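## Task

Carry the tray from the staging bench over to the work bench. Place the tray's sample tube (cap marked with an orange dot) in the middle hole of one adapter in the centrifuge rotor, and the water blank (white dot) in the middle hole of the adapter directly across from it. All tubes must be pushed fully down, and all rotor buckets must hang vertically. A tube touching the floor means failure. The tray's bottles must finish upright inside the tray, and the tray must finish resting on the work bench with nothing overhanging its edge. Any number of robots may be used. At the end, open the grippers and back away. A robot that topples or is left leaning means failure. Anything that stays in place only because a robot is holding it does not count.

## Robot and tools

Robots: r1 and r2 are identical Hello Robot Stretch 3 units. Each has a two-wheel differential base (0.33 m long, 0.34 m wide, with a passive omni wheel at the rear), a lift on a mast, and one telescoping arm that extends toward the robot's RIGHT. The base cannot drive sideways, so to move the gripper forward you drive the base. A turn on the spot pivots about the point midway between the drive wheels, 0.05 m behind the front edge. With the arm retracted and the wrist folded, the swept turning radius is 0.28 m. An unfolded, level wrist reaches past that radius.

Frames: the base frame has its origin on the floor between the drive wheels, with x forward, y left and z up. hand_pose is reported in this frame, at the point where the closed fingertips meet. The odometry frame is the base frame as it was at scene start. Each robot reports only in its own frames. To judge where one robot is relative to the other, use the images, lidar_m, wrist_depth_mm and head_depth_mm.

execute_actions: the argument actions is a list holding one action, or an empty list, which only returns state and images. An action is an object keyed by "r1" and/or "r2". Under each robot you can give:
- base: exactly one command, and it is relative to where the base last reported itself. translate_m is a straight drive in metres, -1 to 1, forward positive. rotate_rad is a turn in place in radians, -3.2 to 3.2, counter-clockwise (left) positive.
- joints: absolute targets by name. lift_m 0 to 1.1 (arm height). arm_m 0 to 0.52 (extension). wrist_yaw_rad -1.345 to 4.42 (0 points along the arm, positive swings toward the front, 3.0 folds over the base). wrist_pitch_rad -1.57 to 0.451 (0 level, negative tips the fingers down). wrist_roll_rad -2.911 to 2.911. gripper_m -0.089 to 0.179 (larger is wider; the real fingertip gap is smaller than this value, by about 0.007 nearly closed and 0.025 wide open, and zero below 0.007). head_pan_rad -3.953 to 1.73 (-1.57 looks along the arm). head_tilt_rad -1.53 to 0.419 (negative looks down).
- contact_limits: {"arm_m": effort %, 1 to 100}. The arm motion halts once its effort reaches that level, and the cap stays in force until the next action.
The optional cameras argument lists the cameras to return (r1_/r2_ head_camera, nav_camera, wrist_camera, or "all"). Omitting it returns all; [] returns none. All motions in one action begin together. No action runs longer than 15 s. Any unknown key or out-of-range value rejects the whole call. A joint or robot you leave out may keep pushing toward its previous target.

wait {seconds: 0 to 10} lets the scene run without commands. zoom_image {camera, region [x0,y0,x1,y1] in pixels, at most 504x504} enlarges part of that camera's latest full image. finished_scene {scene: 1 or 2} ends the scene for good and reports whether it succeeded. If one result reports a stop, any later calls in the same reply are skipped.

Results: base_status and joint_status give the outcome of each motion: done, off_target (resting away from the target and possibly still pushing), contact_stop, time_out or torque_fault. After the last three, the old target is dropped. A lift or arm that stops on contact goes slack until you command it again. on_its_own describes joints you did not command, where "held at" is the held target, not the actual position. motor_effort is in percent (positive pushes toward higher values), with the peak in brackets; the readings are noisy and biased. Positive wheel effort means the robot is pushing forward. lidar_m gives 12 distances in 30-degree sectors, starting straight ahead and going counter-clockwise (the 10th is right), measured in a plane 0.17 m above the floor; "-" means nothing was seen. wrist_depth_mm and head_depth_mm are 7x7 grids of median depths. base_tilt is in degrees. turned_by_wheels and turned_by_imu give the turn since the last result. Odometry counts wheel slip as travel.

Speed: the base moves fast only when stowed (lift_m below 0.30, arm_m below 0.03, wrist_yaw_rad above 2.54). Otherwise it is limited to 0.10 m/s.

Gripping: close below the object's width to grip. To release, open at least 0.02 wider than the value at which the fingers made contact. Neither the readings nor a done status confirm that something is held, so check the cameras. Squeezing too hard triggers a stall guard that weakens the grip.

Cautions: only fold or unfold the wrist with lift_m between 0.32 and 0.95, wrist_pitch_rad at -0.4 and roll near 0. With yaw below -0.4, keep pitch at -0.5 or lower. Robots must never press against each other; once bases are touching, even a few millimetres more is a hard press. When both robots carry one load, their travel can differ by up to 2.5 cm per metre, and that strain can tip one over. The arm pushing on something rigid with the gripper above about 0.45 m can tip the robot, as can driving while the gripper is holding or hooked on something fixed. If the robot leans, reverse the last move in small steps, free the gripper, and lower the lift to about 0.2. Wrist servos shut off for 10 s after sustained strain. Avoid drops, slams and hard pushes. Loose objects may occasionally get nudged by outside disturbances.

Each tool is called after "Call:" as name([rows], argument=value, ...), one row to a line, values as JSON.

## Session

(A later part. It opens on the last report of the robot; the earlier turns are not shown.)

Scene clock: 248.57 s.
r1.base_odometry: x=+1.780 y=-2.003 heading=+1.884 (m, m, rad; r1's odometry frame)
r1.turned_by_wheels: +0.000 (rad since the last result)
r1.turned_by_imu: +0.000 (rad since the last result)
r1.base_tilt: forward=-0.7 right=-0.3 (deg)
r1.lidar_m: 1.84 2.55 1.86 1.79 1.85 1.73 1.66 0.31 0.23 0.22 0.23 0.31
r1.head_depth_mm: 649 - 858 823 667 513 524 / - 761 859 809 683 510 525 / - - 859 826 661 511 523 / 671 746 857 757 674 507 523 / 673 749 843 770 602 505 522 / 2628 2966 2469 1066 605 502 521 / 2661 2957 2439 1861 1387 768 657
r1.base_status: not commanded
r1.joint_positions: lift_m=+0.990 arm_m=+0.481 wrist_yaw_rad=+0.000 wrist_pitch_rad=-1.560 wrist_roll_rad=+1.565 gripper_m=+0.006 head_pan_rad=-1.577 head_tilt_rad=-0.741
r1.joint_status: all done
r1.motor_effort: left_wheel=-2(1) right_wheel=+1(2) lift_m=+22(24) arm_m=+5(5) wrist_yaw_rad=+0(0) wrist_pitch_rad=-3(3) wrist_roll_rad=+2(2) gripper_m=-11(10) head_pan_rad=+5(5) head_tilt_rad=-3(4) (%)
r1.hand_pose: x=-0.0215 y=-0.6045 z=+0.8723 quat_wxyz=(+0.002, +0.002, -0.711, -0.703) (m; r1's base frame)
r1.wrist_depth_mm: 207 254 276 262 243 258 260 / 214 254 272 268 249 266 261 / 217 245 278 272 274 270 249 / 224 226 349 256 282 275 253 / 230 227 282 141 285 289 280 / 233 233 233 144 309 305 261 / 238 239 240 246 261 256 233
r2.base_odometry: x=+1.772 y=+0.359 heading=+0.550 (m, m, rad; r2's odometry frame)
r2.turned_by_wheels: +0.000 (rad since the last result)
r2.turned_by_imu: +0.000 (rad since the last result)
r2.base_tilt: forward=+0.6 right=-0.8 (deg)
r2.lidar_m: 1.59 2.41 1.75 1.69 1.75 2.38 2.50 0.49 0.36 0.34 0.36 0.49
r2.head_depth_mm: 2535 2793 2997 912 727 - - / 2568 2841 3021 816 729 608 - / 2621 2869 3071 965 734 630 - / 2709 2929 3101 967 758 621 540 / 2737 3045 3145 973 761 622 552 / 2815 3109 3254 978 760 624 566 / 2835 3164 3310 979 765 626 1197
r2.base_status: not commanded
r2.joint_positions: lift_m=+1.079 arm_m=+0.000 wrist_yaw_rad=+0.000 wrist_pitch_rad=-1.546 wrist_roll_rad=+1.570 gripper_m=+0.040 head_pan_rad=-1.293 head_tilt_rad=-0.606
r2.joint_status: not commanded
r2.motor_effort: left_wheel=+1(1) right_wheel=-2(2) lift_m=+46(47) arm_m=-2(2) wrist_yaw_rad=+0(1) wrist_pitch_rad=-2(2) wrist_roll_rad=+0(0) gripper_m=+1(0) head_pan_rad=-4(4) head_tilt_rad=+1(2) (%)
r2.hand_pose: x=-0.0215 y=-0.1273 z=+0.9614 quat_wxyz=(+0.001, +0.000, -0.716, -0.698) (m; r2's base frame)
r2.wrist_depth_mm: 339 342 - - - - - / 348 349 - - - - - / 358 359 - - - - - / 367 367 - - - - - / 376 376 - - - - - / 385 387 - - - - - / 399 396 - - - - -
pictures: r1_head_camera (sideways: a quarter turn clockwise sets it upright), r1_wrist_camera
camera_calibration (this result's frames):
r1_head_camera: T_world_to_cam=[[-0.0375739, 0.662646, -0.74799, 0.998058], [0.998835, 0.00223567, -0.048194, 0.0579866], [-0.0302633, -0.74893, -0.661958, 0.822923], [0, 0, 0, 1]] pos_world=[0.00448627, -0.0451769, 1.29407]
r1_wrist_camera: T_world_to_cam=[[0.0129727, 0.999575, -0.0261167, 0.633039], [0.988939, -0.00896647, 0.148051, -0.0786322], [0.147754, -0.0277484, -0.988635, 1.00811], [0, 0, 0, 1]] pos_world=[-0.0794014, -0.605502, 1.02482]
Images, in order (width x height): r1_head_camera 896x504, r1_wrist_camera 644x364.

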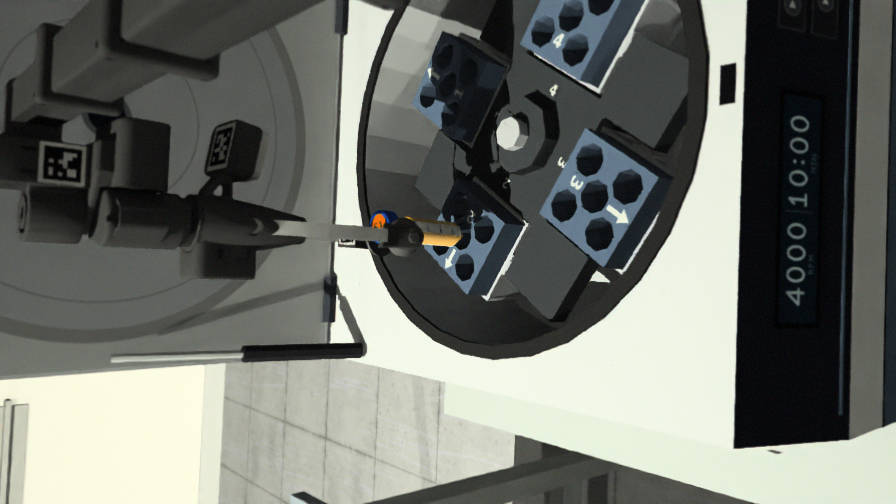

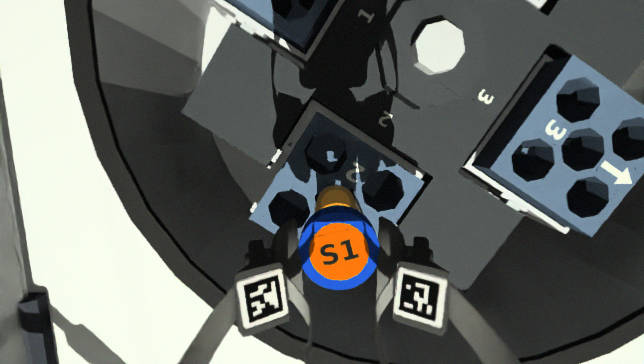

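Looks aligned; lower.

Call:
execute_actions([
  {"r1":{"joints":{"lift_m":0.965}}},
], cameras=["r1_wrist_camera","r1_head_camera"])

Call:
execute_actions([
  {"r1":{"joints":{"lift_m":0.935}}},
], cameras=["r1_wrist_camera","r1_head_camera"])

Scene clock: 251.67 s.
r1.base_odometry: x=+1.780 y=-2.003 heading=+1.884 (m, m, rad; r1's odometry frame)
r1.turned_by_wheels: +0.000 (rad since the last result)
r1.turned_by_imu: +0.000 (rad since the last result)
r1.base_tilt: forward=-0.7 right=-0.2 (deg)
r1.lidar_m: 1.84 2.56 1.86 1.79 1.85 1.73 1.67 0.32 0.23 0.22 0.23 0.31
r1.head_depth_mm: 659 - 878 822 669 513 524 / 649 775 861 809 685 510 524 / 639 - 863 828 663 508 523 / 660 747 862 756 674 507 523 / 672 749 843 769 602 505 522 / 2599 2963 2468 1067 604 502 522 / 2674 2939 2430 1867 1386 768 656
r1.base_status: not commanded
r1.joint_positions: lift_m=+0.965 arm_m=+0.481 wrist_yaw_rad=+0.000 wrist_pitch_rad=-1.560 wrist_roll_rad=+1.565 gripper_m=+0.006 head_pan_rad=-1.577 head_tilt_rad=-0.741
r1.joint_status: all done
r1.motor_effort: left_wheel=-2(1) right_wheel=+1(1) lift_m=+21(21) arm_m=+5(5) wrist_yaw_rad=+0(0) wrist_pitch_rad=-3(3) wrist_roll_rad=+2(2) gripper_m=-10(11) head_pan_rad=+4(5) head_tilt_rad=-4(3) (%)
r1.hand_pose: x=-0.0215 y=-0.6045 z=+0.8473 quat_wxyz=(+0.002, +0.002, -0.711, -0.703) (m; r1's base frame)
r1.wrist_depth_mm: 186 256 242 241 220 235 236 / 188 256 247 246 224 240 223 / 192 244 249 250 246 246 222 / 199 223 333 229 257 256 227 / 202 204 273 142 260 262 258 / 208 206 226 144 314 290 263 / 214 212 209 247 259 255 224
r2.base_odometry: x=+1.772 y=+0.359 heading=+0.550 (m, m, rad; r2's odometry frame)
r2.turned_by_wheels: +0.000 (rad since the last result)
r2.turned_by_imu: +0.000 (rad since the last result)
r2.base_tilt: forward=+0.6 right=-0.9 (deg)
r2.lidar_m: 1.59 2.41 1.75 1.69 1.75 2.38 2.51 0.49 0.36 0.34 0.36 0.49
r2.head_depth_mm: 2545 2747 2959 910 724 - - / 2583 2852 2993 817 727 609 - / 2619 2889 3058 967 734 631 - / 2688 2940 3080 963 756 620 539 / 2720 3008 3158 974 758 623 550 / 2802 3068 3253 978 762 623 565 / 2867 3192 3323 980 764 626 1203
r2.base_status: not commanded
r2.joint_positions: lift_m=+1.079 arm_m=+0.000 wrist_yaw_rad=+0.000 wrist_pitch_rad=-1.546 wrist_roll_rad=+1.570 gripper_m=+0.040 head_pan_rad=-1.293 head_tilt_rad=-0.606
r2.joint_status: not commanded
r2.motor_effort: left_wheel=+1(1) right_wheel=-2(2) lift_m=+47(46) arm_m=-1(2) wrist_yaw_rad=-1(0) wrist_pitch_rad=-2(3) wrist_roll_rad=+0(0) gripper_m=+0(0) head_pan_rad=-4(4) head_tilt_rad=+2(2) (%)
r2.hand_pose: x=-0.0215 y=-0.1273 z=+0.9614 quat_wxyz=(+0.001, +0.000, -0.716, -0.698) (m; r2's base frame)
r2.wrist_depth_mm: 340 342 - - - - - / 348 350 - - - - - / 360 359 - - - - - / 364 367 - - - - - / 375 378 - - - - - / 387 387 - - - - - / 398 398 - - - - -
pictures: r1_head_camera (sideways: a quarter turn clockwise sets it upright), r1_wrist_camera
camera_calibration (this result's frames):
r1_head_camera: T_world_to_cam=[[-0.0375738, 0.662645, -0.74799, 0.998059], [0.998835, 0.00223555, -0.048194, 0.0579866], [-0.0302634, -0.74893, -0.661958, 0.822923], [0, 0, 0, 1]] pos_world=[0.00448627, -0.0451769, 1.29407]
r1_wrist_camera: T_world_to_cam=[[0.0129731, 0.999575, -0.0261167, 0.632387], [0.988939, -0.00896678, 0.148051, -0.0749326], [0.147754, -0.0277485, -0.988635, 0.983401], [0, 0, 0, 1]] pos_world=[-0.0794014, -0.605502, 0.999834]
Images, in order (width x height): r1_head_camera 896x504, r1_wrist_camera 644x364.

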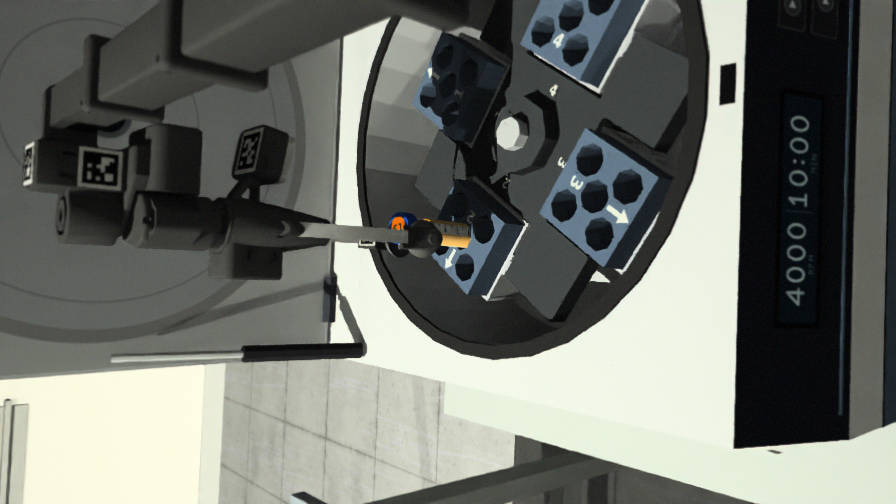

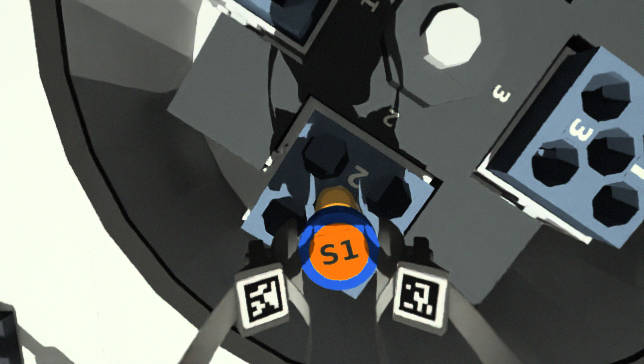

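Scene clock: 252.73 s.
r1.base_odometry: x=+1.780 y=-2.003 heading=+1.884 (m, m, rad; r1's odometry frame)
r1.turned_by_wheels: +0.000 (rad since the last result)
r1.turned_by_imu: +0.000 (rad since the last result)
r1.base_tilt: forward=-0.8 right=-0.3 (deg)
r1.lidar_m: 1.84 2.56 1.86 1.79 1.85 1.73 1.67 0.31 0.23 0.22 0.23 0.31
r1.head_depth_mm: 669 739 - 818 654 514 524 / 660 - 870 810 684 510 524 / 660 - 864 826 661 510 523 / 671 755 857 759 675 508 522 / 672 750 843 769 603 504 522 / 2603 2903 2446 1066 605 503 521 / 2635 2942 2416 1861 1390 770 656
r1.base_status: not commanded
r1.joint_positions: lift_m=+0.935 arm_m=+0.481 wrist_yaw_rad=+0.000 wrist_pitch_rad=-1.560 wrist_roll_rad=+1.565 gripper_m=+0.006 head_pan_rad=-1.577 head_tilt_rad=-0.741
r1.joint_status: all done
r1.motor_effort: left_wheel=-2(2) right_wheel=+1(1) lift_m=+21(20) arm_m=+6(5) wrist_yaw_rad=+0(0) wrist_pitch_rad=-4(3) wrist_roll_rad=+2(3) gripper_m=-9(10) head_pan_rad=+5(6) head_tilt_rad=-3(3) (%)
r1.hand_pose: x=-0.0215 y=-0.6045 z=+0.8173 quat_wxyz=(+0.002, +0.002, -0.711, -0.703) (m; r1's base frame)
r1.wrist_depth_mm: 186 255 215 214 191 190 207 / 182 224 219 217 198 211 208 / 177 227 226 222 220 218 193 / 166 221 312 200 222 227 197 / 168 198 259 142 227 230 228 / 174 177 227 145 232 236 262 / 179 179 197 244 260 249 225
r2.base_odometry: x=+1.772 y=+0.359 heading=+0.550 (m, m, rad; r2's odometry frame)
r2.turned_by_wheels: +0.000 (rad since the last result)
r2.turned_by_imu: +0.000 (rad since the last result)
r2.base_tilt: forward=+0.8 right=-0.8 (deg)
r2.lidar_m: 1.58 2.40 1.75 1.69 1.75 2.38 2.51 0.49 0.36 0.35 0.36 0.49
r2.head_depth_mm: 2563 2783 2940 910 726 - - / 2597 2841 3033 810 730 609 - / 2632 2867 3084 965 733 630 - / 2716 2947 3126 971 757 622 538 / 2736 2996 3207 975 758 624 551 / 2786 3072 3235 975 761 624 564 / 2895 3146 3300 982 763 625 1207
r2.base_status: not commanded
r2.joint_positions: lift_m=+1.079 arm_m=+0.000 wrist_yaw_rad=+0.000 wrist_pitch_rad=-1.546 wrist_roll_rad=+1.570 gripper_m=+0.040 head_pan_rad=-1.293 head_tilt_rad=-0.606
r2.joint_status: not commanded
r2.motor_effort: left_wheel=+1(1) right_wheel=-2(2) lift_m=+46(46) arm_m=-1(1) wrist_yaw_rad=+2(0) wrist_pitch_rad=-2(2) wrist_roll_rad=+0(0) gripper_m=-1(1) head_pan_rad=-4(4) head_tilt_rad=+1(1) (%)
r2.hand_pose: x=-0.0215 y=-0.1273 z=+0.9614 quat_wxyz=(+0.001, +0.000, -0.716, -0.698) (m; r2's base frame)
r2.wrist_depth_mm: 341 341 - - - - - / 351 353 - - - - - / 355 356 - - - - - / 365 369 - - - - - / 377 377 - - - - - / 385 388 - - - - - / 397 399 - - - - -
pictures: r1_head_camera (sideways: a quarter turn clockwise sets it upright), r1_wrist_camera
camera_calibration (this result's frames):
r1_head_camera: T_world_to_cam=[[-0.037574, 0.662645, -0.74799, 0.998059], [0.998835, 0.00223579, -0.048194, 0.0579866], [-0.0302632, -0.74893, -0.661958, 0.822923], [0, 0, 0, 1]] pos_world=[0.00448628, -0.0451769, 1.29407]
r1_wrist_camera: T_world_to_cam=[[0.0129727, 0.999575, -0.0261167, 0.631604], [0.988939, -0.00896647, 0.148051, -0.070491], [0.147754, -0.0277484, -0.988635, 0.953742], [0, 0, 0, 1]] pos_world=[-0.0794014, -0.605503, 0.969835]
Images, in order (width x height): r1_head_camera 896x504, r1_wrist_camera 644x364.

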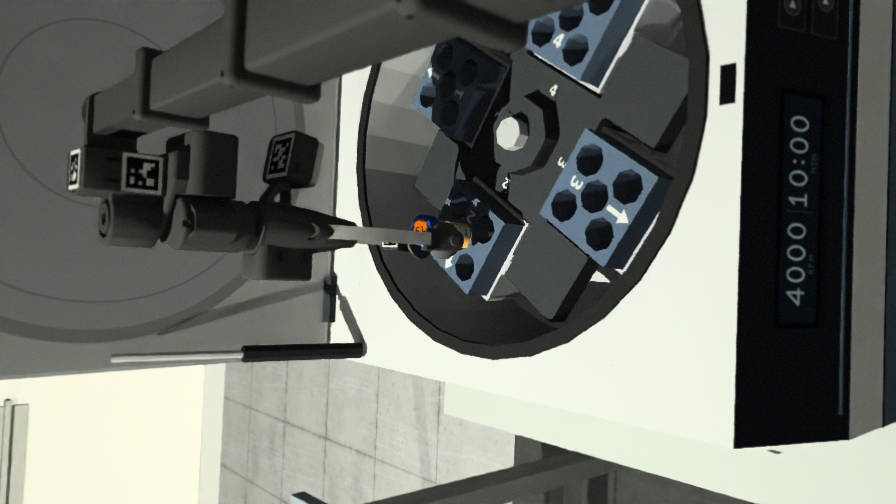

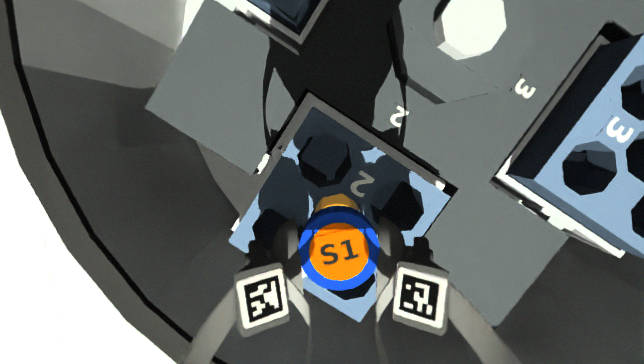

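Call:
execute_actions([
  {"r1":{"joints":{"lift_m":0.912}}},
], cameras=["r1_wrist_camera"])

Call:
execute_actions([
  {"r1":{"joints":{"gripper_m":0.04}}},
], cameras=["r1_wrist_camera"])

Call:
execute_actions([
  {"r1":{"joints":{"lift_m":0.97}}},
], cameras=["r1_wrist_camera","r1_head_camera"])

Scene clock: 255.73 s.
r1.base_odometry: x=+1.780 y=-2.003 heading=+1.884 (m, m, rad; r1's odometry frame)
r1.turned_by_wheels: +0.000 (rad since the last result)
r1.turned_by_imu: +0.000 (rad since the last result)
r1.base_tilt: forward=-0.7 right=-0.3 (deg)
r1.lidar_m: 1.84 2.56 1.86 1.79 1.85 1.73 1.67 0.31 0.23 0.22 0.23 0.31
r1.head_depth_mm: 670 753 - - 646 511 524 / 670 - 858 806 684 510 524 / 661 - 861 825 663 510 524 / 671 762 841 769 677 507 524 / 671 748 843 773 605 505 522 / 2617 2951 2461 1066 605 502 521 / 2646 2962 2425 1873 1387 769 658
r1.base_status: not commanded
r1.joint_positions: lift_m=+0.912 arm_m=+0.481 wrist_yaw_rad=+0.000 wrist_pitch_rad=-1.560 wrist_roll_rad=+1.565 gripper_m=+0.006 head_pan_rad=-1.577 head_tilt_rad=-0.741
r1.joint_status: all done
r1.motor_effort: left_wheel=-1(1) right_wheel=+1(1) lift_m=+21(24) arm_m=+5(5) wrist_yaw_rad=-1(0) wrist_pitch_rad=-3(3) wrist_roll_rad=+2(2) gripper_m=-9(10) head_pan_rad=+5(5) head_tilt_rad=-3(4) (%)
r1.hand_pose: x=-0.0215 y=-0.6045 z=+0.7943 quat_wxyz=(+0.002, +0.002, -0.711, -0.703) (m; r1's base frame)
r1.wrist_depth_mm: 185 233 190 190 171 157 186 / 184 199 195 193 193 174 191 / 176 217 200 197 198 197 177 / 167 222 289 178 188 202 180 / 155 200 236 141 193 207 205 / 147 175 223 145 197 211 255 / 154 156 196 231 257 234 226
r2.base_odometry: x=+1.772 y=+0.359 heading=+0.550 (m, m, rad; r2's odometry frame)
r2.turned_by_wheels: +0.000 (rad since the last result)
r2.turned_by_imu: +0.000 (rad since the last result)
r2.base_tilt: forward=+0.7 right=-0.9 (deg)
r2.lidar_m: 1.58 2.41 1.75 1.69 1.75 2.38 2.51 0.49 0.36 0.34 0.36 0.49
r2.head_depth_mm: 2539 2763 2940 911 726 - - / 2605 2825 3003 813 729 609 - / 2633 2880 3085 968 735 631 - / 2695 2910 3078 971 755 622 538 / 2751 3027 3213 971 761 622 551 / 2770 3077 3277 976 761 623 565 / 2833 3157 3303 977 764 624 1210
r2.base_status: not commanded
r2.joint_positions: lift_m=+1.079 arm_m=+0.000 wrist_yaw_rad=+0.000 wrist_pitch_rad=-1.546 wrist_roll_rad=+1.570 gripper_m=+0.040 head_pan_rad=-1.293 head_tilt_rad=-0.606
r2.joint_status: not commanded
r2.motor_effort: left_wheel=+1(1) right_wheel=-2(2) lift_m=+47(46) arm_m=-1(1) wrist_yaw_rad=-1(1) wrist_pitch_rad=-2(2) wrist_roll_rad=+0(0) gripper_m=+0(0) head_pan_rad=-3(4) head_tilt_rad=+2(1) (%)
r2.hand_pose: x=-0.0215 y=-0.1273 z=+0.9614 quat_wxyz=(+0.001, +0.000, -0.716, -0.698) (m; r2's base frame)
r2.wrist_depth_mm: 340 342 - - - - - / 347 349 - - - - - / 357 355 - - - - - / 367 369 - - - - - / 376 377 - - - - - / 384 387 - - - - - / 399 395 - - - - -
pictures: r1_wrist_camera
camera_calibration (this result's frames):
r1_wrist_camera: T_world_to_cam=[[0.0129726, 0.999575, -0.0261167, 0.631003], [0.988939, -0.00896629, 0.148051, -0.0670863], [0.147754, -0.0277484, -0.988635, 0.931008], [0, 0, 0, 1]] pos_world=[-0.0794014, -0.605503, 0.946839]
Images, in order (width x height): r1_wrist_camera 644x364.

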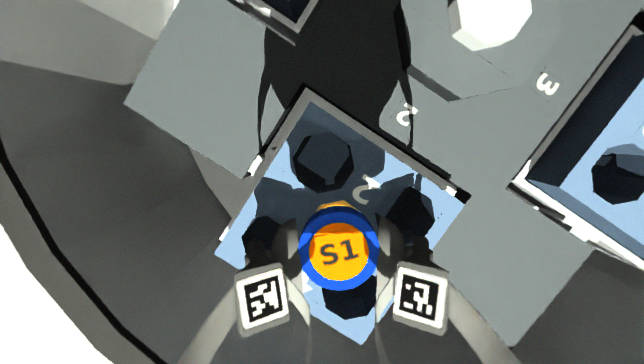

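Scene clock: 256.57 s.
r1.base_odometry: x=+1.780 y=-2.003 heading=+1.884 (m, m, rad; r1's odometry frame)
r1.turned_by_wheels: +0.000 (rad since the last result)
r1.turned_by_imu: +0.000 (rad since the last result)
r1.base_tilt: forward=-0.8 right=-0.3 (deg)
r1.lidar_m: 1.84 2.56 1.86 1.79 1.85 1.73 1.66 0.32 0.23 0.22 0.23 0.31
r1.head_depth_mm: 669 752 - - 648 511 524 / 670 - 862 808 685 510 525 / 660 - 860 827 661 510 523 / 670 763 841 777 674 507 523 / 671 748 844 773 603 505 522 / 2625 2956 2448 1068 606 502 521 / 2677 2918 2440 1856 1389 770 657
r1.base_status: not commanded
r1.joint_positions: lift_m=+0.912 arm_m=+0.481 wrist_yaw_rad=+0.000 wrist_pitch_rad=-1.560 wrist_roll_rad=+1.565 gripper_m=+0.040 head_pan_rad=-1.577 head_tilt_rad=-0.741
r1.joint_status: all done
r1.motor_effort: left_wheel=-1(2) right_wheel=+1(1) lift_m=+21(21) arm_m=+5(6) wrist_yaw_rad=+0(0) wrist_pitch_rad=-3(4) wrist_roll_rad=+2(2) gripper_m=-2(75) head_pan_rad=+5(5) head_tilt_rad=-4(4) (%)
r1.hand_pose: x=-0.0215 y=-0.6045 z=+0.7943 quat_wxyz=(+0.002, +0.002, -0.711, -0.703) (m; r1's base frame)
r1.wrist_depth_mm: 186 238 192 191 171 158 187 / 184 208 195 194 192 173 188 / 176 216 200 196 198 197 178 / 166 224 292 179 179 203 180 / 154 197 241 143 193 206 207 / 147 175 219 146 - 210 256 / 155 154 196 230 261 239 224
r2.base_odometry: x=+1.772 y=+0.359 heading=+0.550 (m, m, rad; r2's odometry frame)
r2.turned_by_wheels: +0.000 (rad since the last result)
r2.turned_by_imu: +0.000 (rad since the last result)
r2.base_tilt: forward=+0.7 right=-0.8 (deg)
r2.lidar_m: 1.58 2.41 1.75 1.69 1.75 2.38 2.51 0.49 0.36 0.34 0.36 0.49
r2.head_depth_mm: 2545 2754 2959 911 726 - - / 2543 2834 3010 816 729 609 - / 2620 2899 3030 968 731 631 - / 2672 2920 3114 973 758 621 537 / 2769 3029 3199 972 759 622 551 / 2845 3097 3244 978 761 625 565 / 2883 3146 3238 981 762 624 1210
r2.base_status: not commanded
r2.joint_positions: lift_m=+1.079 arm_m=+0.000 wrist_yaw_rad=+0.000 wrist_pitch_rad=-1.546 wrist_roll_rad=+1.570 gripper_m=+0.040 head_pan_rad=-1.293 head_tilt_rad=-0.606
r2.joint_status: not commanded
r2.motor_effort: left_wheel=+1(1) right_wheel=-2(2) lift_m=+47(47) arm_m=-1(2) wrist_yaw_rad=+0(0) wrist_pitch_rad=-2(2) wrist_roll_rad=+0(0) gripper_m=+0(1) head_pan_rad=-4(4) head_tilt_rad=+2(2) (%)
r2.hand_pose: x=-0.0215 y=-0.1273 z=+0.9614 quat_wxyz=(+0.001, +0.000, -0.716, -0.698) (m; r2's base frame)
r2.wrist_depth_mm: 340 342 - - - - - / 349 350 - - - - - / 357 359 - - - - - / 368 368 - - - - - / 375 376 - - - - - / 386 390 - - - - - / 397 396 - - - - -
pictures: r1_wrist_camera
camera_calibration (this result's frames):
r1_wrist_camera: T_world_to_cam=[[0.0129747, 0.999575, -0.0261168, 0.631017], [0.988939, -0.00896841, 0.148051, -0.0670877], [0.147754, -0.0277488, -0.988635, 0.931007], [0, 0, 0, 1]] pos_world=[-0.0794014, -0.605516, 0.946839]
Images, in order (width x height): r1_wrist_camera 644x364.

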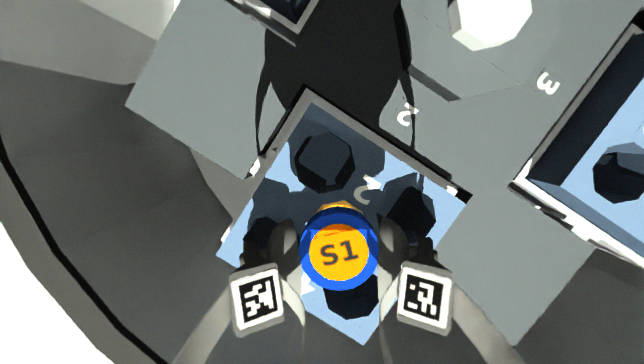

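Scene clock: 257.93 s.
r1.base_odometry: x=+1.780 y=-2.003 heading=+1.884 (m, m, rad; r1's odometry frame)
r1.turned_by_wheels: +0.000 (rad since the last result)
r1.turned_by_imu: +0.000 (rad since the last result)
r1.base_tilt: forward=-0.7 right=-0.3 (deg)
r1.lidar_m: 1.84 2.56 1.86 1.79 1.85 1.73 1.66 0.31 0.23 0.22 0.23 0.31
r1.head_depth_mm: 660 - 868 820 669 513 524 / 650 776 861 809 684 510 523 / 640 - 863 828 661 510 523 / 661 747 857 758 676 506 523 / 672 748 845 774 603 504 522 / 2611 2941 2440 1068 604 502 521 / 2661 2974 2413 1860 1386 770 658
r1.base_status: not commanded
r1.joint_positions: lift_m=+0.970 arm_m=+0.481 wrist_yaw_rad=+0.000 wrist_pitch_rad=-1.560 wrist_roll_rad=+1.565 gripper_m=+0.040 head_pan_rad=-1.577 head_tilt_rad=-0.741
r1.joint_status: all done
r1.motor_effort: left_wheel=+0(1) right_wheel=+1(1) lift_m=+26(28) arm_m=+4(4) wrist_yaw_rad=+0(0) wrist_pitch_rad=-3(3) wrist_roll_rad=+2(2) gripper_m=+0(1) head_pan_rad=+5(5) head_tilt_rad=-3(3) (%)
r1.hand_pose: x=-0.0215 y=-0.6045 z=+0.8521 quat_wxyz=(+0.002, +0.002, -0.711, -0.703) (m; r1's base frame)
r1.wrist_depth_mm: 189 256 247 243 223 240 239 / 192 255 250 252 232 245 230 / 197 246 257 258 253 251 227 / 204 224 336 233 259 261 233 / 207 209 267 239 265 266 260 / 213 212 223 297 - 295 259 / 216 218 214 247 265 255 224
r2.base_odometry: x=+1.772 y=+0.359 heading=+0.550 (m, m, rad; r2's odometry frame)
r2.turned_by_wheels: +0.000 (rad since the last result)
r2.turned_by_imu: +0.000 (rad since the last result)
r2.base_tilt: forward=+0.7 right=-0.7 (deg)
r2.lidar_m: 1.59 2.40 1.75 1.69 1.74 2.38 2.50 0.49 0.36 0.34 0.36 0.49
r2.head_depth_mm: 2528 2773 2969 909 725 - - / 2580 2810 3012 814 729 610 - / 2641 2860 3056 966 734 631 - / 2702 2962 3114 967 755 620 537 / 2714 3034 3218 977 759 622 552 / 2807 3074 3289 976 760 624 564 / 2864 3175 3340 977 764 626 1197
r2.base_status: not commanded
r2.joint_positions: lift_m=+1.079 arm_m=+0.000 wrist_yaw_rad=+0.000 wrist_pitch_rad=-1.546 wrist_roll_rad=+1.570 gripper_m=+0.040 head_pan_rad=-1.293 head_tilt_rad=-0.606
r2.joint_status: not commanded
r2.motor_effort: left_wheel=+1(1) right_wheel=-2(2) lift_m=+47(46) arm_m=-1(2) wrist_yaw_rad=+0(0) wrist_pitch_rad=-2(2) wrist_roll_rad=+0(0) gripper_m=+1(1) head_pan_rad=-4(5) head_tilt_rad=+2(2) (%)
r2.hand_pose: x=-0.0215 y=-0.1273 z=+0.9614 quat_wxyz=(+0.001, +0.000, -0.716, -0.698) (m; r2's base frame)
r2.wrist_depth_mm: 339 341 - - - - - / 348 349 - - - - - / 357 356 - - - - - / 365 367 - - - - - / 377 374 - - - - - / 384 389 - - - - - / 398 396 - - - - -
pictures: r1_head_camera (sideways: a quarter turn clockwise sets it upright), r1_wrist_camera
camera_calibration (this result's frames):
r1_head_camera: T_world_to_cam=[[-0.0375739, 0.662645, -0.74799, 0.998059], [0.998835, 0.00223566, -0.048194, 0.0579866], [-0.0302633, -0.74893, -0.661958, 0.822923], [0, 0, 0, 1]] pos_world=[0.00448627, -0.0451769, 1.29407]
r1_wrist_camera: T_world_to_cam=[[0.0129727, 0.999575, -0.0261168, 0.632525], [0.988939, -0.00896644, 0.148051, -0.0756334], [0.147754, -0.0277485, -0.988635, 0.988081], [0, 0, 0, 1]] pos_world=[-0.0794014, -0.605517, 1.00457]
Images, in order (width x height): r1_head_camera 896x504, r1_wrist_camera 644x364.

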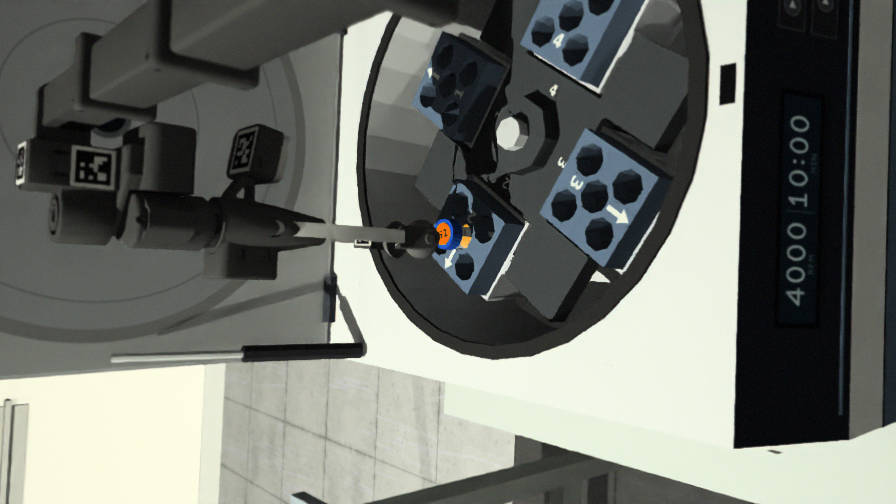

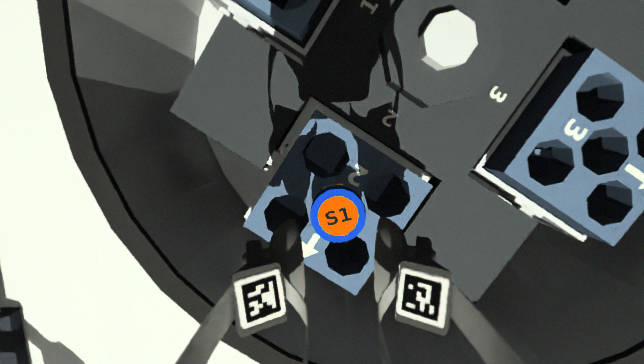

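Call:
execute_actions([
  {"r1":{"joints":{"gripper_m":-0.01}}},
], cameras=[])

Call:
execute_actions([
  {"r1":{"joints":{"lift_m":0.925}}},
], cameras=["r1_wrist_camera","r1_head_camera"])

Call:
execute_actions([
  {"r1":{"joints":{"lift_m":0.985}}},
], cameras=["r1_wrist_camera","r1_head_camera"])

Scene clock: 260.30 s.
r1.base_odometry: x=+1.780 y=-2.003 heading=+1.884 (m, m, rad; r1's odometry frame)
r1.turned_by_wheels: +0.000 (rad since the last result)
r1.turned_by_imu: +0.000 (rad since the last result)
r1.base_tilt: forward=-0.8 right=-0.3 (deg)
r1.lidar_m: 1.84 2.56 1.86 1.79 1.86 1.73 1.66 0.31 0.23 0.22 0.23 0.31
r1.head_depth_mm: 660 - 864 821 669 514 523 / 649 775 861 809 684 510 524 / 638 - 862 827 662 509 524 / 660 746 860 768 675 507 522 / 671 749 841 774 602 505 521 / 2620 2933 2464 1067 605 503 522 / 2640 2955 2429 1852 1389 768 657
r1.base_status: not commanded
r1.joint_positions: lift_m=+0.970 arm_m=+0.481 wrist_yaw_rad=+0.000 wrist_pitch_rad=-1.560 wrist_roll_rad=+1.565 gripper_m=-0.010 head_pan_rad=-1.577 head_tilt_rad=-0.741
r1.joint_status: all done
r1.motor_effort: left_wheel=-1(2) right_wheel=+1(1) lift_m=+26(26) arm_m=+3(5) wrist_yaw_rad=+0(0) wrist_pitch_rad=-3(3) wrist_roll_rad=+2(2) gripper_m=-5(79) head_pan_rad=+5(5) head_tilt_rad=-4(3) (%)
r1.hand_pose: x=-0.0215 y=-0.6045 z=+0.8521 quat_wxyz=(+0.002, +0.002, -0.711, -0.703) (m; r1's base frame)
r1.wrist_depth_mm: 190 257 249 245 225 241 239 / 194 255 252 250 231 244 229 / 196 243 259 256 253 249 225 / 204 222 334 234 261 257 233 / 208 208 277 238 265 266 266 / 212 212 237 - 318 295 262 / 218 219 213 237 258 258 223
r2.base_odometry: x=+1.772 y=+0.359 heading=+0.550 (m, m, rad; r2's odometry frame)
r2.turned_by_wheels: +0.000 (rad since the last result)
r2.turned_by_imu: +0.000 (rad since the last result)
r2.base_tilt: forward=+0.7 right=-0.8 (deg)
r2.lidar_m: 1.58 2.40 1.75 1.68 1.75 2.38 2.50 0.49 0.36 0.34 0.36 0.49
r2.head_depth_mm: 2534 2779 2965 908 726 - - / 2570 2810 3046 812 731 608 - / 2605 2842 3090 971 732 632 - / 2682 2954 3116 968 758 622 538 / 2731 3023 3162 971 762 622 551 / 2778 3038 3286 977 761 624 565 / 2866 3127 3303 980 762 624 1208
r2.base_status: not commanded
r2.joint_positions: lift_m=+1.079 arm_m=+0.000 wrist_yaw_rad=+0.000 wrist_pitch_rad=-1.546 wrist_roll_rad=+1.570 gripper_m=+0.040 head_pan_rad=-1.293 head_tilt_rad=-0.606
r2.joint_status: not commanded
r2.motor_effort: left_wheel=+1(1) right_wheel=-2(2) lift_m=+47(46) arm_m=-2(1) wrist_yaw_rad=+0(1) wrist_pitch_rad=-2(2) wrist_roll_rad=+0(0) gripper_m=+1(1) head_pan_rad=-4(4) head_tilt_rad=+1(1) (%)
r2.hand_pose: x=-0.0215 y=-0.1273 z=+0.9614 quat_wxyz=(+0.001, +0.000, -0.716, -0.698) (m; r2's base frame)
r2.wrist_depth_mm: 338 342 - - - - - / 349 352 - - - - - / 359 354 - - - - - / 367 367 - - - - - / 378 376 - - - - - / 384 388 - - - - - / 400 395 - - - - -
pictures: none
No camera images: the call's "cameras" was empty. Leave "cameras" out to get every camera's image.

Scene clock: 262.20 s.
r1.base_odometry: x=+1.780 y=-2.003 heading=+1.884 (m, m, rad; r1's odometry frame)
r1.turned_by_wheels: +0.000 (rad since the last result)
r1.turned_by_imu: +0.002 (rad since the last result)
r1.base_tilt: forward=-0.7 right=-0.3 (deg)
r1.lidar_m: 1.84 2.55 1.86 1.79 1.85 1.74 1.67 0.31 0.23 0.22 0.23 0.31
r1.head_depth_mm: 671 737 - 806 659 513 524 / 659 - 870 813 684 510 524 / 649 - 870 826 657 509 524 / 672 754 857 769 677 507 524 / 672 750 845 773 603 504 522 / 2612 2972 2468 1096 606 502 522 / 2680 2959 2434 1862 1388 770 658
r1.base_status: not commanded
r1.joint_positions: lift_m=+0.939 arm_m=+0.481 wrist_yaw_rad=-0.001 wrist_pitch_rad=-1.556 wrist_roll_rad=+1.565 gripper_m=-0.010 head_pan_rad=-1.577 head_tilt_rad=-0.741
r1.joint_status: lift_m contact_stop (moved -0.031 of -0.045)
r1.on_its_own: lift_m is slack since a contact_stop, until your next command for it (your +0.925 is given up)
r1.motor_effort: left_wheel=+0(5) right_wheel=-1(11) lift_m=+23(22) arm_m=+3(4) wrist_yaw_rad=+0(1) wrist_pitch_rad=-5(6) wrist_roll_rad=+2(2) gripper_m=-5(7) head_pan_rad=+4(5) head_tilt_rad=-4(3) (%)
r1.hand_pose: x=-0.0215 y=-0.6057 z=+0.8209 quat_wxyz=(+0.002, +0.001, -0.712, -0.702) (m; r1's base frame)
r1.wrist_depth_mm: 184 252 219 215 196 193 209 / 181 230 221 219 209 214 209 / 175 228 227 224 224 222 196 / 169 218 310 204 226 227 202 / 176 193 252 179 233 233 233 / 181 180 232 - 243 241 262 / 186 184 191 236 254 251 222
r2.base_odometry: x=+1.772 y=+0.359 heading=+0.550 (m, m, rad; r2's odometry frame)
r2.turned_by_wheels: +0.000 (rad since the last result)
r2.turned_by_imu: +0.000 (rad since the last result)
r2.base_tilt: forward=+0.7 right=-0.8 (deg)
r2.lidar_m: 1.59 2.41 1.75 1.69 1.75 2.39 2.50 0.49 0.36 0.34 0.36 0.49
r2.head_depth_mm: 2542 2735 2928 906 725 - - / 2573 2799 3011 815 728 609 - / 2638 2915 3101 968 733 633 - / 2693 2982 3107 971 757 621 537 / 2727 3045 3172 972 759 622 550 / 2816 3037 3257 977 761 623 566 / 2863 3202 3286 980 763 626 1206
r2.base_status: not commanded
r2.joint_positions: lift_m=+1.079 arm_m=+0.000 wrist_yaw_rad=+0.000 wrist_pitch_rad=-1.546 wrist_roll_rad=+1.570 gripper_m=+0.040 head_pan_rad=-1.293 head_tilt_rad=-0.606
r2.joint_status: not commanded
r2.motor_effort: left_wheel=+1(2) right_wheel=-2(2) lift_m=+47(47) arm_m=-2(1) wrist_yaw_rad=+1(0) wrist_pitch_rad=-2(2) wrist_roll_rad=+0(0) gripper_m=+1(1) head_pan_rad=-4(4) head_tilt_rad=+2(1) (%)
r2.hand_pose: x=-0.0215 y=-0.1273 z=+0.9614 quat_wxyz=(+0.001, +0.000, -0.716, -0.698) (m; r2's base frame)
r2.wrist_depth_mm: 339 341 - - - - - / 350 348 - - - - - / 358 360 - - - - - / 363 367 - - - - - / 381 374 - - - - - / 388 388 - - - - - / 398 398 - - - - -
pictures: r1_head_camera (sideways: a quarter turn clockwise sets it upright), r1_wrist_camera
camera_calibration (this result's frames):
r1_head_camera: T_world_to_cam=[[-0.0375894, 0.662955, -0.747715, 0.9977], [0.998836, 0.00228188, -0.0481906, 0.057982], [-0.030242, -0.748656, -0.662269, 0.823328], [0, 0, 0, 1]] pos_world=[0.00448748, -0.0451737, 1.29405]
r1_wrist_camera: T_world_to_cam=[[0.0134881, 0.999455, -0.0301446, 0.636136], [0.988935, -0.00887973, 0.148085, -0.0710205], [0.147737, -0.0318084, -0.988515, 0.954706], [0, 0, 0, 1]] pos_world=[-0.0793911, -0.606052, 0.973434]
Images, in order (width x height): r1_head_camera 896x504, r1_wrist_camera 644x364.

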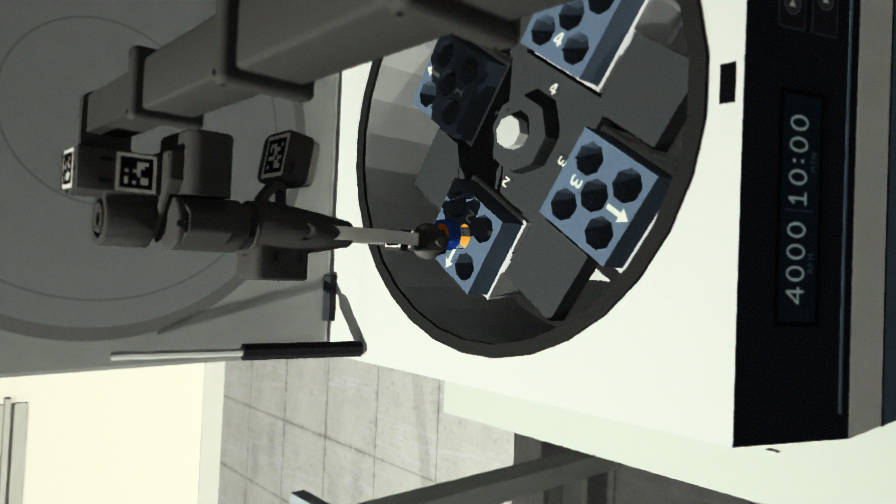

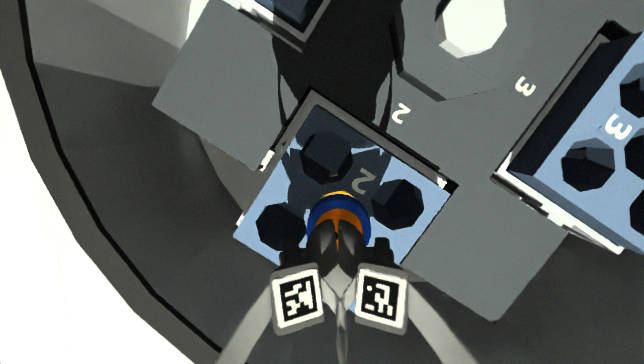

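not run: a stop came earlier in this reply.

Call:
execute_actions([
  {"r1":{"joints":{"lift_m":1.1,"gripper_m":0.06}}},
], cameras=["r1_wrist_camera"])

Call:
execute_actions([
  {"r1":{"base":{"translate_m":1.0},"joints":{"arm_m":0.47}}},
], cameras=[])

Call:
execute_actions([
  {"r1":{"base":{"translate_m":0.14},"joints":{"lift_m":1.05}}},
], cameras=["r1_wrist_camera","r1_head_camera"])

Scene clock: 266.53 s.
r1.base_odometry: x=+1.780 y=-2.003 heading=+1.884 (m, m, rad; r1's odometry frame)
r1.turned_by_wheels: +0.000 (rad since the last result)
r1.turned_by_imu: +0.000 (rad since the last result)
r1.base_tilt: forward=-0.7 right=-0.2 (deg)
r1.lidar_m: 1.84 2.55 1.86 1.79 1.86 1.73 1.66 0.31 0.23 0.22 0.23 0.31
r1.head_depth_mm: 669 761 860 819 668 512 523 / 660 759 859 812 684 510 524 / 659 761 860 826 657 510 524 / 672 762 860 778 675 507 523 / 671 748 844 773 603 504 523 / 2619 2937 2434 1099 606 502 522 / 2656 2948 2425 1849 1390 769 659
r1.base_status: not commanded
r1.joint_positions: lift_m=+1.100 arm_m=+0.481 wrist_yaw_rad=-0.001 wrist_pitch_rad=-1.558 wrist_roll_rad=+1.565 gripper_m=+0.060 head_pan_rad=-1.577 head_tilt_rad=-0.741
r1.joint_status: all done
r1.motor_effort: left_wheel=+1(0) right_wheel=-1(1) lift_m=+26(25) arm_m=+3(2) wrist_yaw_rad=+0(1) wrist_pitch_rad=-4(5) wrist_roll_rad=+2(3) gripper_m=+1(79) head_pan_rad=+5(5) head_tilt_rad=-4(3) (%)
r1.hand_pose: x=-0.0215 y=-0.6052 z=+0.9820 quat_wxyz=(+0.002, +0.001, -0.711, -0.703) (m; r1's base frame)
r1.wrist_depth_mm: 255 312 370 361 365 363 354 / 256 319 386 374 350 370 370 / 254 324 386 383 379 357 355 / 252 334 376 367 396 383 335 / 251 339 338 419 447 395 332 / 252 346 349 351 352 346 339 / 250 353 - - - 733 -
r2.base_odometry: x=+1.772 y=+0.359 heading=+0.550 (m, m, rad; r2's odometry frame)
r2.turned_by_wheels: +0.000 (rad since the last result)
r2.turned_by_imu: +0.000 (rad since the last result)
r2.base_tilt: forward=+0.7 right=-0.8 (deg)
r2.lidar_m: 1.58 2.40 1.75 1.68 1.75 2.38 2.50 0.49 0.36 0.34 0.36 0.49
r2.head_depth_mm: 2554 2764 2981 913 724 - - / 2571 2786 3017 813 729 608 - / 2635 2887 3063 959 734 630 - / 2681 2937 3098 973 758 621 538 / 2735 2996 3228 974 760 622 552 / 2784 3078 3231 975 762 624 564 / 2858 3152 3313 980 764 626 1210
r2.base_status: not commanded
r2.joint_positions: lift_m=+1.079 arm_m=+0.000 wrist_yaw_rad=+0.000 wrist_pitch_rad=-1.546 wrist_roll_rad=+1.570 gripper_m=+0.040 head_pan_rad=-1.293 head_tilt_rad=-0.606
r2.joint_status: not commanded
r2.motor_effort: left_wheel=+1(2) right_wheel=-2(2) lift_m=+46(46) arm_m=-1(2) wrist_yaw_rad=+0(1) wrist_pitch_rad=-2(2) wrist_roll_rad=+0(0) gripper_m=+1(1) head_pan_rad=-4(4) head_tilt_rad=+2(1) (%)
r2.hand_pose: x=-0.0215 y=-0.1273 z=+0.9614 quat_wxyz=(+0.001, +0.000, -0.716, -0.698) (m; r2's base frame)
r2.wrist_depth_mm: 338 342 - - - - - / 348 349 - - - - - / 356 358 - - - - - / 364 366 - - - - - / 377 378 - - - - - / 388 386 - - - - - / 398 399 - - - - -
pictures: r1_wrist_camera
camera_calibration (this result's frames):
r1_wrist_camera: T_world_to_cam=[[0.013489, 0.99951, -0.0282555, 0.638686], [0.988935, -0.00916048, 0.14807, -0.0950263], [0.147738, -0.0299401, -0.988573, 1.11515], [0, 0, 0, 1]] pos_world=[-0.0793909, -0.605855, 1.13453]
Images, in order (width x height): r1_wrist_camera 644x364.

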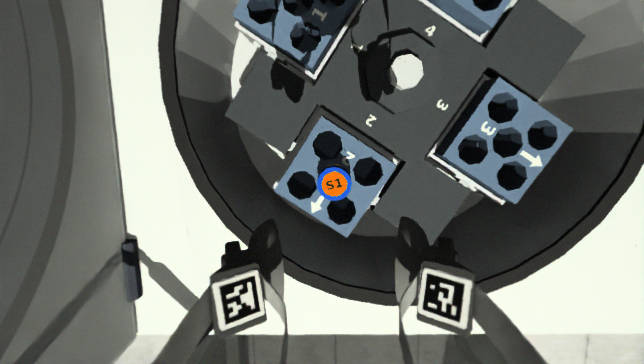

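Scene clock: 277.77 s.
r1.base_odometry: x=+1.473 y=-1.051 heading=+1.884 (m, m, rad; r1's odometry frame)
r1.turned_by_wheels: +0.000 (rad since the last result)
r1.turned_by_imu: +0.002 (rad since the last result)
r1.base_tilt: forward=-0.7 right=-0.3 (deg)
r1.lidar_m: 2.61 2.56 1.87 1.80 1.86 2.55 0.86 0.63 0.93 0.90 0.93 0.85
r1.head_depth_mm: 2663 2993 1040 811 665 564 508 / 2574 3010 1030 806 661 561 505 / 2592 2975 1024 800 658 557 504 / 2525 2968 974 795 654 555 502 / 2566 2873 933 737 619 552 499 / 2671 2947 918 585 614 550 497 / 2651 3004 904 731 614 546 503
r1.base_status: done
r1.joint_positions: lift_m=+1.100 arm_m=+0.470 wrist_yaw_rad=-0.001 wrist_pitch_rad=-1.558 wrist_roll_rad=+1.565 gripper_m=+0.060 head_pan_rad=-1.577 head_tilt_rad=-0.741
r1.joint_status: all done
r1.motor_effort: left_wheel=+0(3) right_wheel=+0(4) lift_m=+26(26) arm_m=-5(7) wrist_yaw_rad=+0(0) wrist_pitch_rad=-4(4) wrist_roll_rad=+3(3) gripper_m=+0(1) head_pan_rad=+5(5) head_tilt_rad=-4(3) (%)
r1.hand_pose: x=-0.0215 y=-0.5943 z=+0.9820 quat_wxyz=(+0.002, +0.001, -0.711, -0.703) (m; r1's base frame)
r1.wrist_depth_mm: 355 357 355 352 350 345 343 / 369 364 360 356 359 354 349 / 373 372 371 375 367 360 357 / 382 379 381 376 376 370 368 / 397 395 380 379 381 378 373 / 398 373 344 335 387 390 385 / 423 375 409 338 399 260 401
r2.base_odometry: x=+1.772 y=+0.359 heading=+0.550 (m, m, rad; r2's odometry frame)
r2.turned_by_wheels: +0.000 (rad since the last result)
r2.turned_by_imu: +0.000 (rad since the last result)
r2.base_tilt: forward=+0.8 right=-0.8 (deg)
r2.lidar_m: 1.58 2.41 1.75 1.68 1.75 2.38 2.50 0.49 0.36 0.34 0.36 0.49
r2.head_depth_mm: 2544 2766 2956 913 724 - - / 2597 2787 3015 813 729 609 - / 1152 617 1512 968 733 631 - / 543 2815 3109 969 756 619 538 / 2701 2989 3181 973 760 622 552 / 2791 3055 3236 978 761 622 564 / 2864 3156 3293 979 765 627 1210
r2.base_status: not commanded
r2.joint_positions: lift_m=+1.079 arm_m=+0.000 wrist_yaw_rad=+0.000 wrist_pitch_rad=-1.546 wrist_roll_rad=+1.570 gripper_m=+0.040 head_pan_rad=-1.293 head_tilt_rad=-0.606
r2.joint_status: not commanded
r2.motor_effort: left_wheel=+1(1) right_wheel=-2(2) lift_m=+47(47) arm_m=-1(1) wrist_yaw_rad=-1(0) wrist_pitch_rad=-2(2) wrist_roll_rad=+0(0) gripper_m=+1(0) head_pan_rad=-4(4) head_tilt_rad=+1(2) (%)
r2.hand_pose: x=-0.0215 y=-0.1273 z=+0.9614 quat_wxyz=(+0.001, +0.000, -0.716, -0.698) (m; r2's base frame)
r2.wrist_depth_mm: 339 341 - - - - - / 348 349 - - - - - / 356 358 - - - - - / 365 364 - - - - - / 376 379 - - - - - / 387 385 - - - - - / 398 399 - - - - -
pictures: none
No camera images: the call's "cameras" was empty. Leave "cameras" out to get every camera's image.

Scene clock: 280.13 s.
r1.base_odometry: x=+1.429 y=-0.918 heading=+1.884 (m, m, rad; r1's odometry frame)
r1.turned_by_wheels: +0.000 (rad since the last result)
r1.turned_by_imu: +0.000 (rad since the last result)
r1.base_tilt: forward=-0.8 right=-0.3 (deg)
r1.lidar_m: 2.48 2.55 1.86 1.80 1.86 2.54 0.93 0.76 0.94 0.90 0.93 0.72
r1.head_depth_mm: 2686 2989 1039 812 666 563 509 / 2711 3056 1033 806 662 562 506 / - 3020 1018 733 624 557 504 / 1226 2967 1199 714 621 556 501 / 2630 2963 919 741 618 552 500 / 2636 2968 810 734 613 549 497 / 2670 2979 984 730 612 546 495
r1.base_status: done
r1.joint_positions: lift_m=+1.050 arm_m=+0.470 wrist_yaw_rad=-0.001 wrist_pitch_rad=-1.558 wrist_roll_rad=+1.565 gripper_m=+0.060 head_pan_rad=-1.577 head_tilt_rad=-0.741
r1.joint_status: all done
r1.motor_effort: left_wheel=+0(2) right_wheel=+1(3) lift_m=+21(22) arm_m=-4(6) wrist_yaw_rad=+0(0) wrist_pitch_rad=-5(4) wrist_roll_rad=+3(2) gripper_m=+1(0) head_pan_rad=+5(5) head_tilt_rad=-4(3) (%)
r1.hand_pose: x=-0.0215 y=-0.5943 z=+0.9323 quat_wxyz=(+0.002, +0.001, -0.711, -0.703) (m; r1's base frame)
r1.wrist_depth_mm: 308 309 306 305 304 301 300 / 314 317 312 309 307 306 304 / 319 323 318 313 312 224 311 / 291 326 328 264 319 180 154 / 298 332 333 207 328 191 145 / 320 340 345 296 335 293 332 / 358 347 350 285 348 346 340
r2.base_odometry: x=+1.772 y=+0.359 heading=+0.550 (m, m, rad; r2's odometry frame)
r2.turned_by_wheels: +0.000 (rad since the last result)
r2.turned_by_imu: +0.000 (rad since the last result)
r2.base_tilt: forward=+0.7 right=-0.9 (deg)
r2.lidar_m: 1.58 2.40 1.76 1.69 1.75 2.38 2.50 0.49 0.36 0.34 0.36 0.49
r2.head_depth_mm: 531 585 2900 900 725 - - / 525 607 2903 805 730 608 - / 2591 2827 3043 966 735 630 - / 2683 2937 3081 972 756 621 539 / 2740 3040 3228 974 762 622 552 / 2794 3080 3262 973 762 623 565 / 2839 3135 3299 983 764 625 1206
r2.base_status: not commanded
r2.joint_positions: lift_m=+1.079 arm_m=+0.000 wrist_yaw_rad=+0.000 wrist_pitch_rad=-1.546 wrist_roll_rad=+1.570 gripper_m=+0.040 head_pan_rad=-1.293 head_tilt_rad=-0.606
r2.joint_status: not commanded
r2.motor_effort: left_wheel=+1(2) right_wheel=-2(2) lift_m=+46(47) arm_m=-1(2) wrist_yaw_rad=+0(1) wrist_pitch_rad=-2(3) wrist_roll_rad=+0(0) gripper_m=+0(0) head_pan_rad=-4(4) head_tilt_rad=+1(1) (%)
r2.hand_pose: x=-0.0215 y=-0.1273 z=+0.9614 quat_wxyz=(+0.001, +0.000, -0.716, -0.698) (m; r2's base frame)
r2.wrist_depth_mm: 340 340 - - - - - / 349 350 - - - - - / 356 358 - - - - - / 367 367 - - - - - / 377 376 - - - - - / 388 387 - - - - - / 397 395 - - - - -
pictures: r1_head_camera (sideways: a quarter turn clockwise sets it upright), r1_wrist_camera
camera_calibration (this result's frames):
r1_head_camera: T_world_to_cam=[[-0.0375894, 0.662955, -0.747715, 0.9977], [0.998836, 0.00228189, -0.0481906, 0.057982], [-0.030242, -0.748656, -0.662269, 0.823328], [0, 0, 0, 1]] pos_world=[0.00448748, -0.0451737, 1.29405]
r1_wrist_camera: T_world_to_cam=[[0.013489, 0.999516, -0.0280253, 0.626148], [0.988935, -0.00919453, 0.148068, -0.0875819], [0.147738, -0.0297125, -0.98858, 1.06646], [0, 0, 0, 1]] pos_world=[-0.0793909, -0.594963, 1.0848]
Images, in order (width x height): r1_head_camera 896x504, r1_wrist_camera 644x364.

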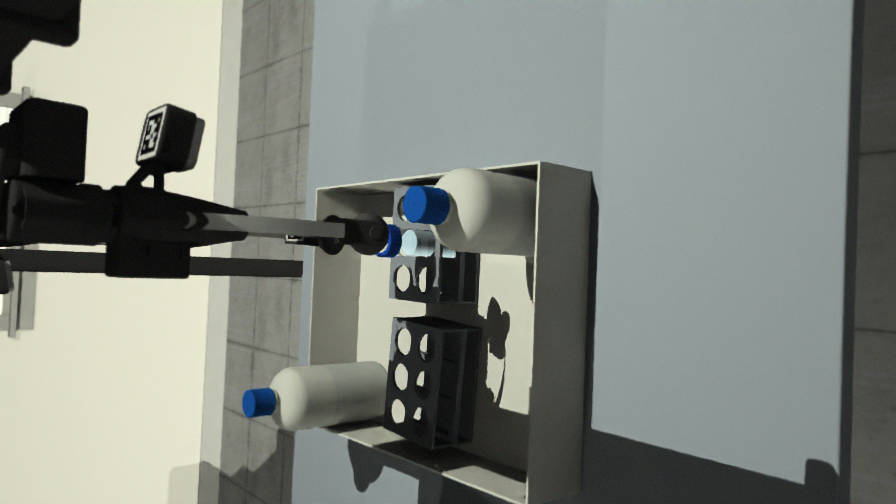

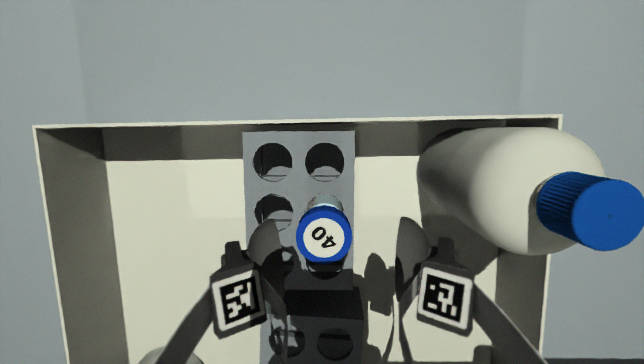

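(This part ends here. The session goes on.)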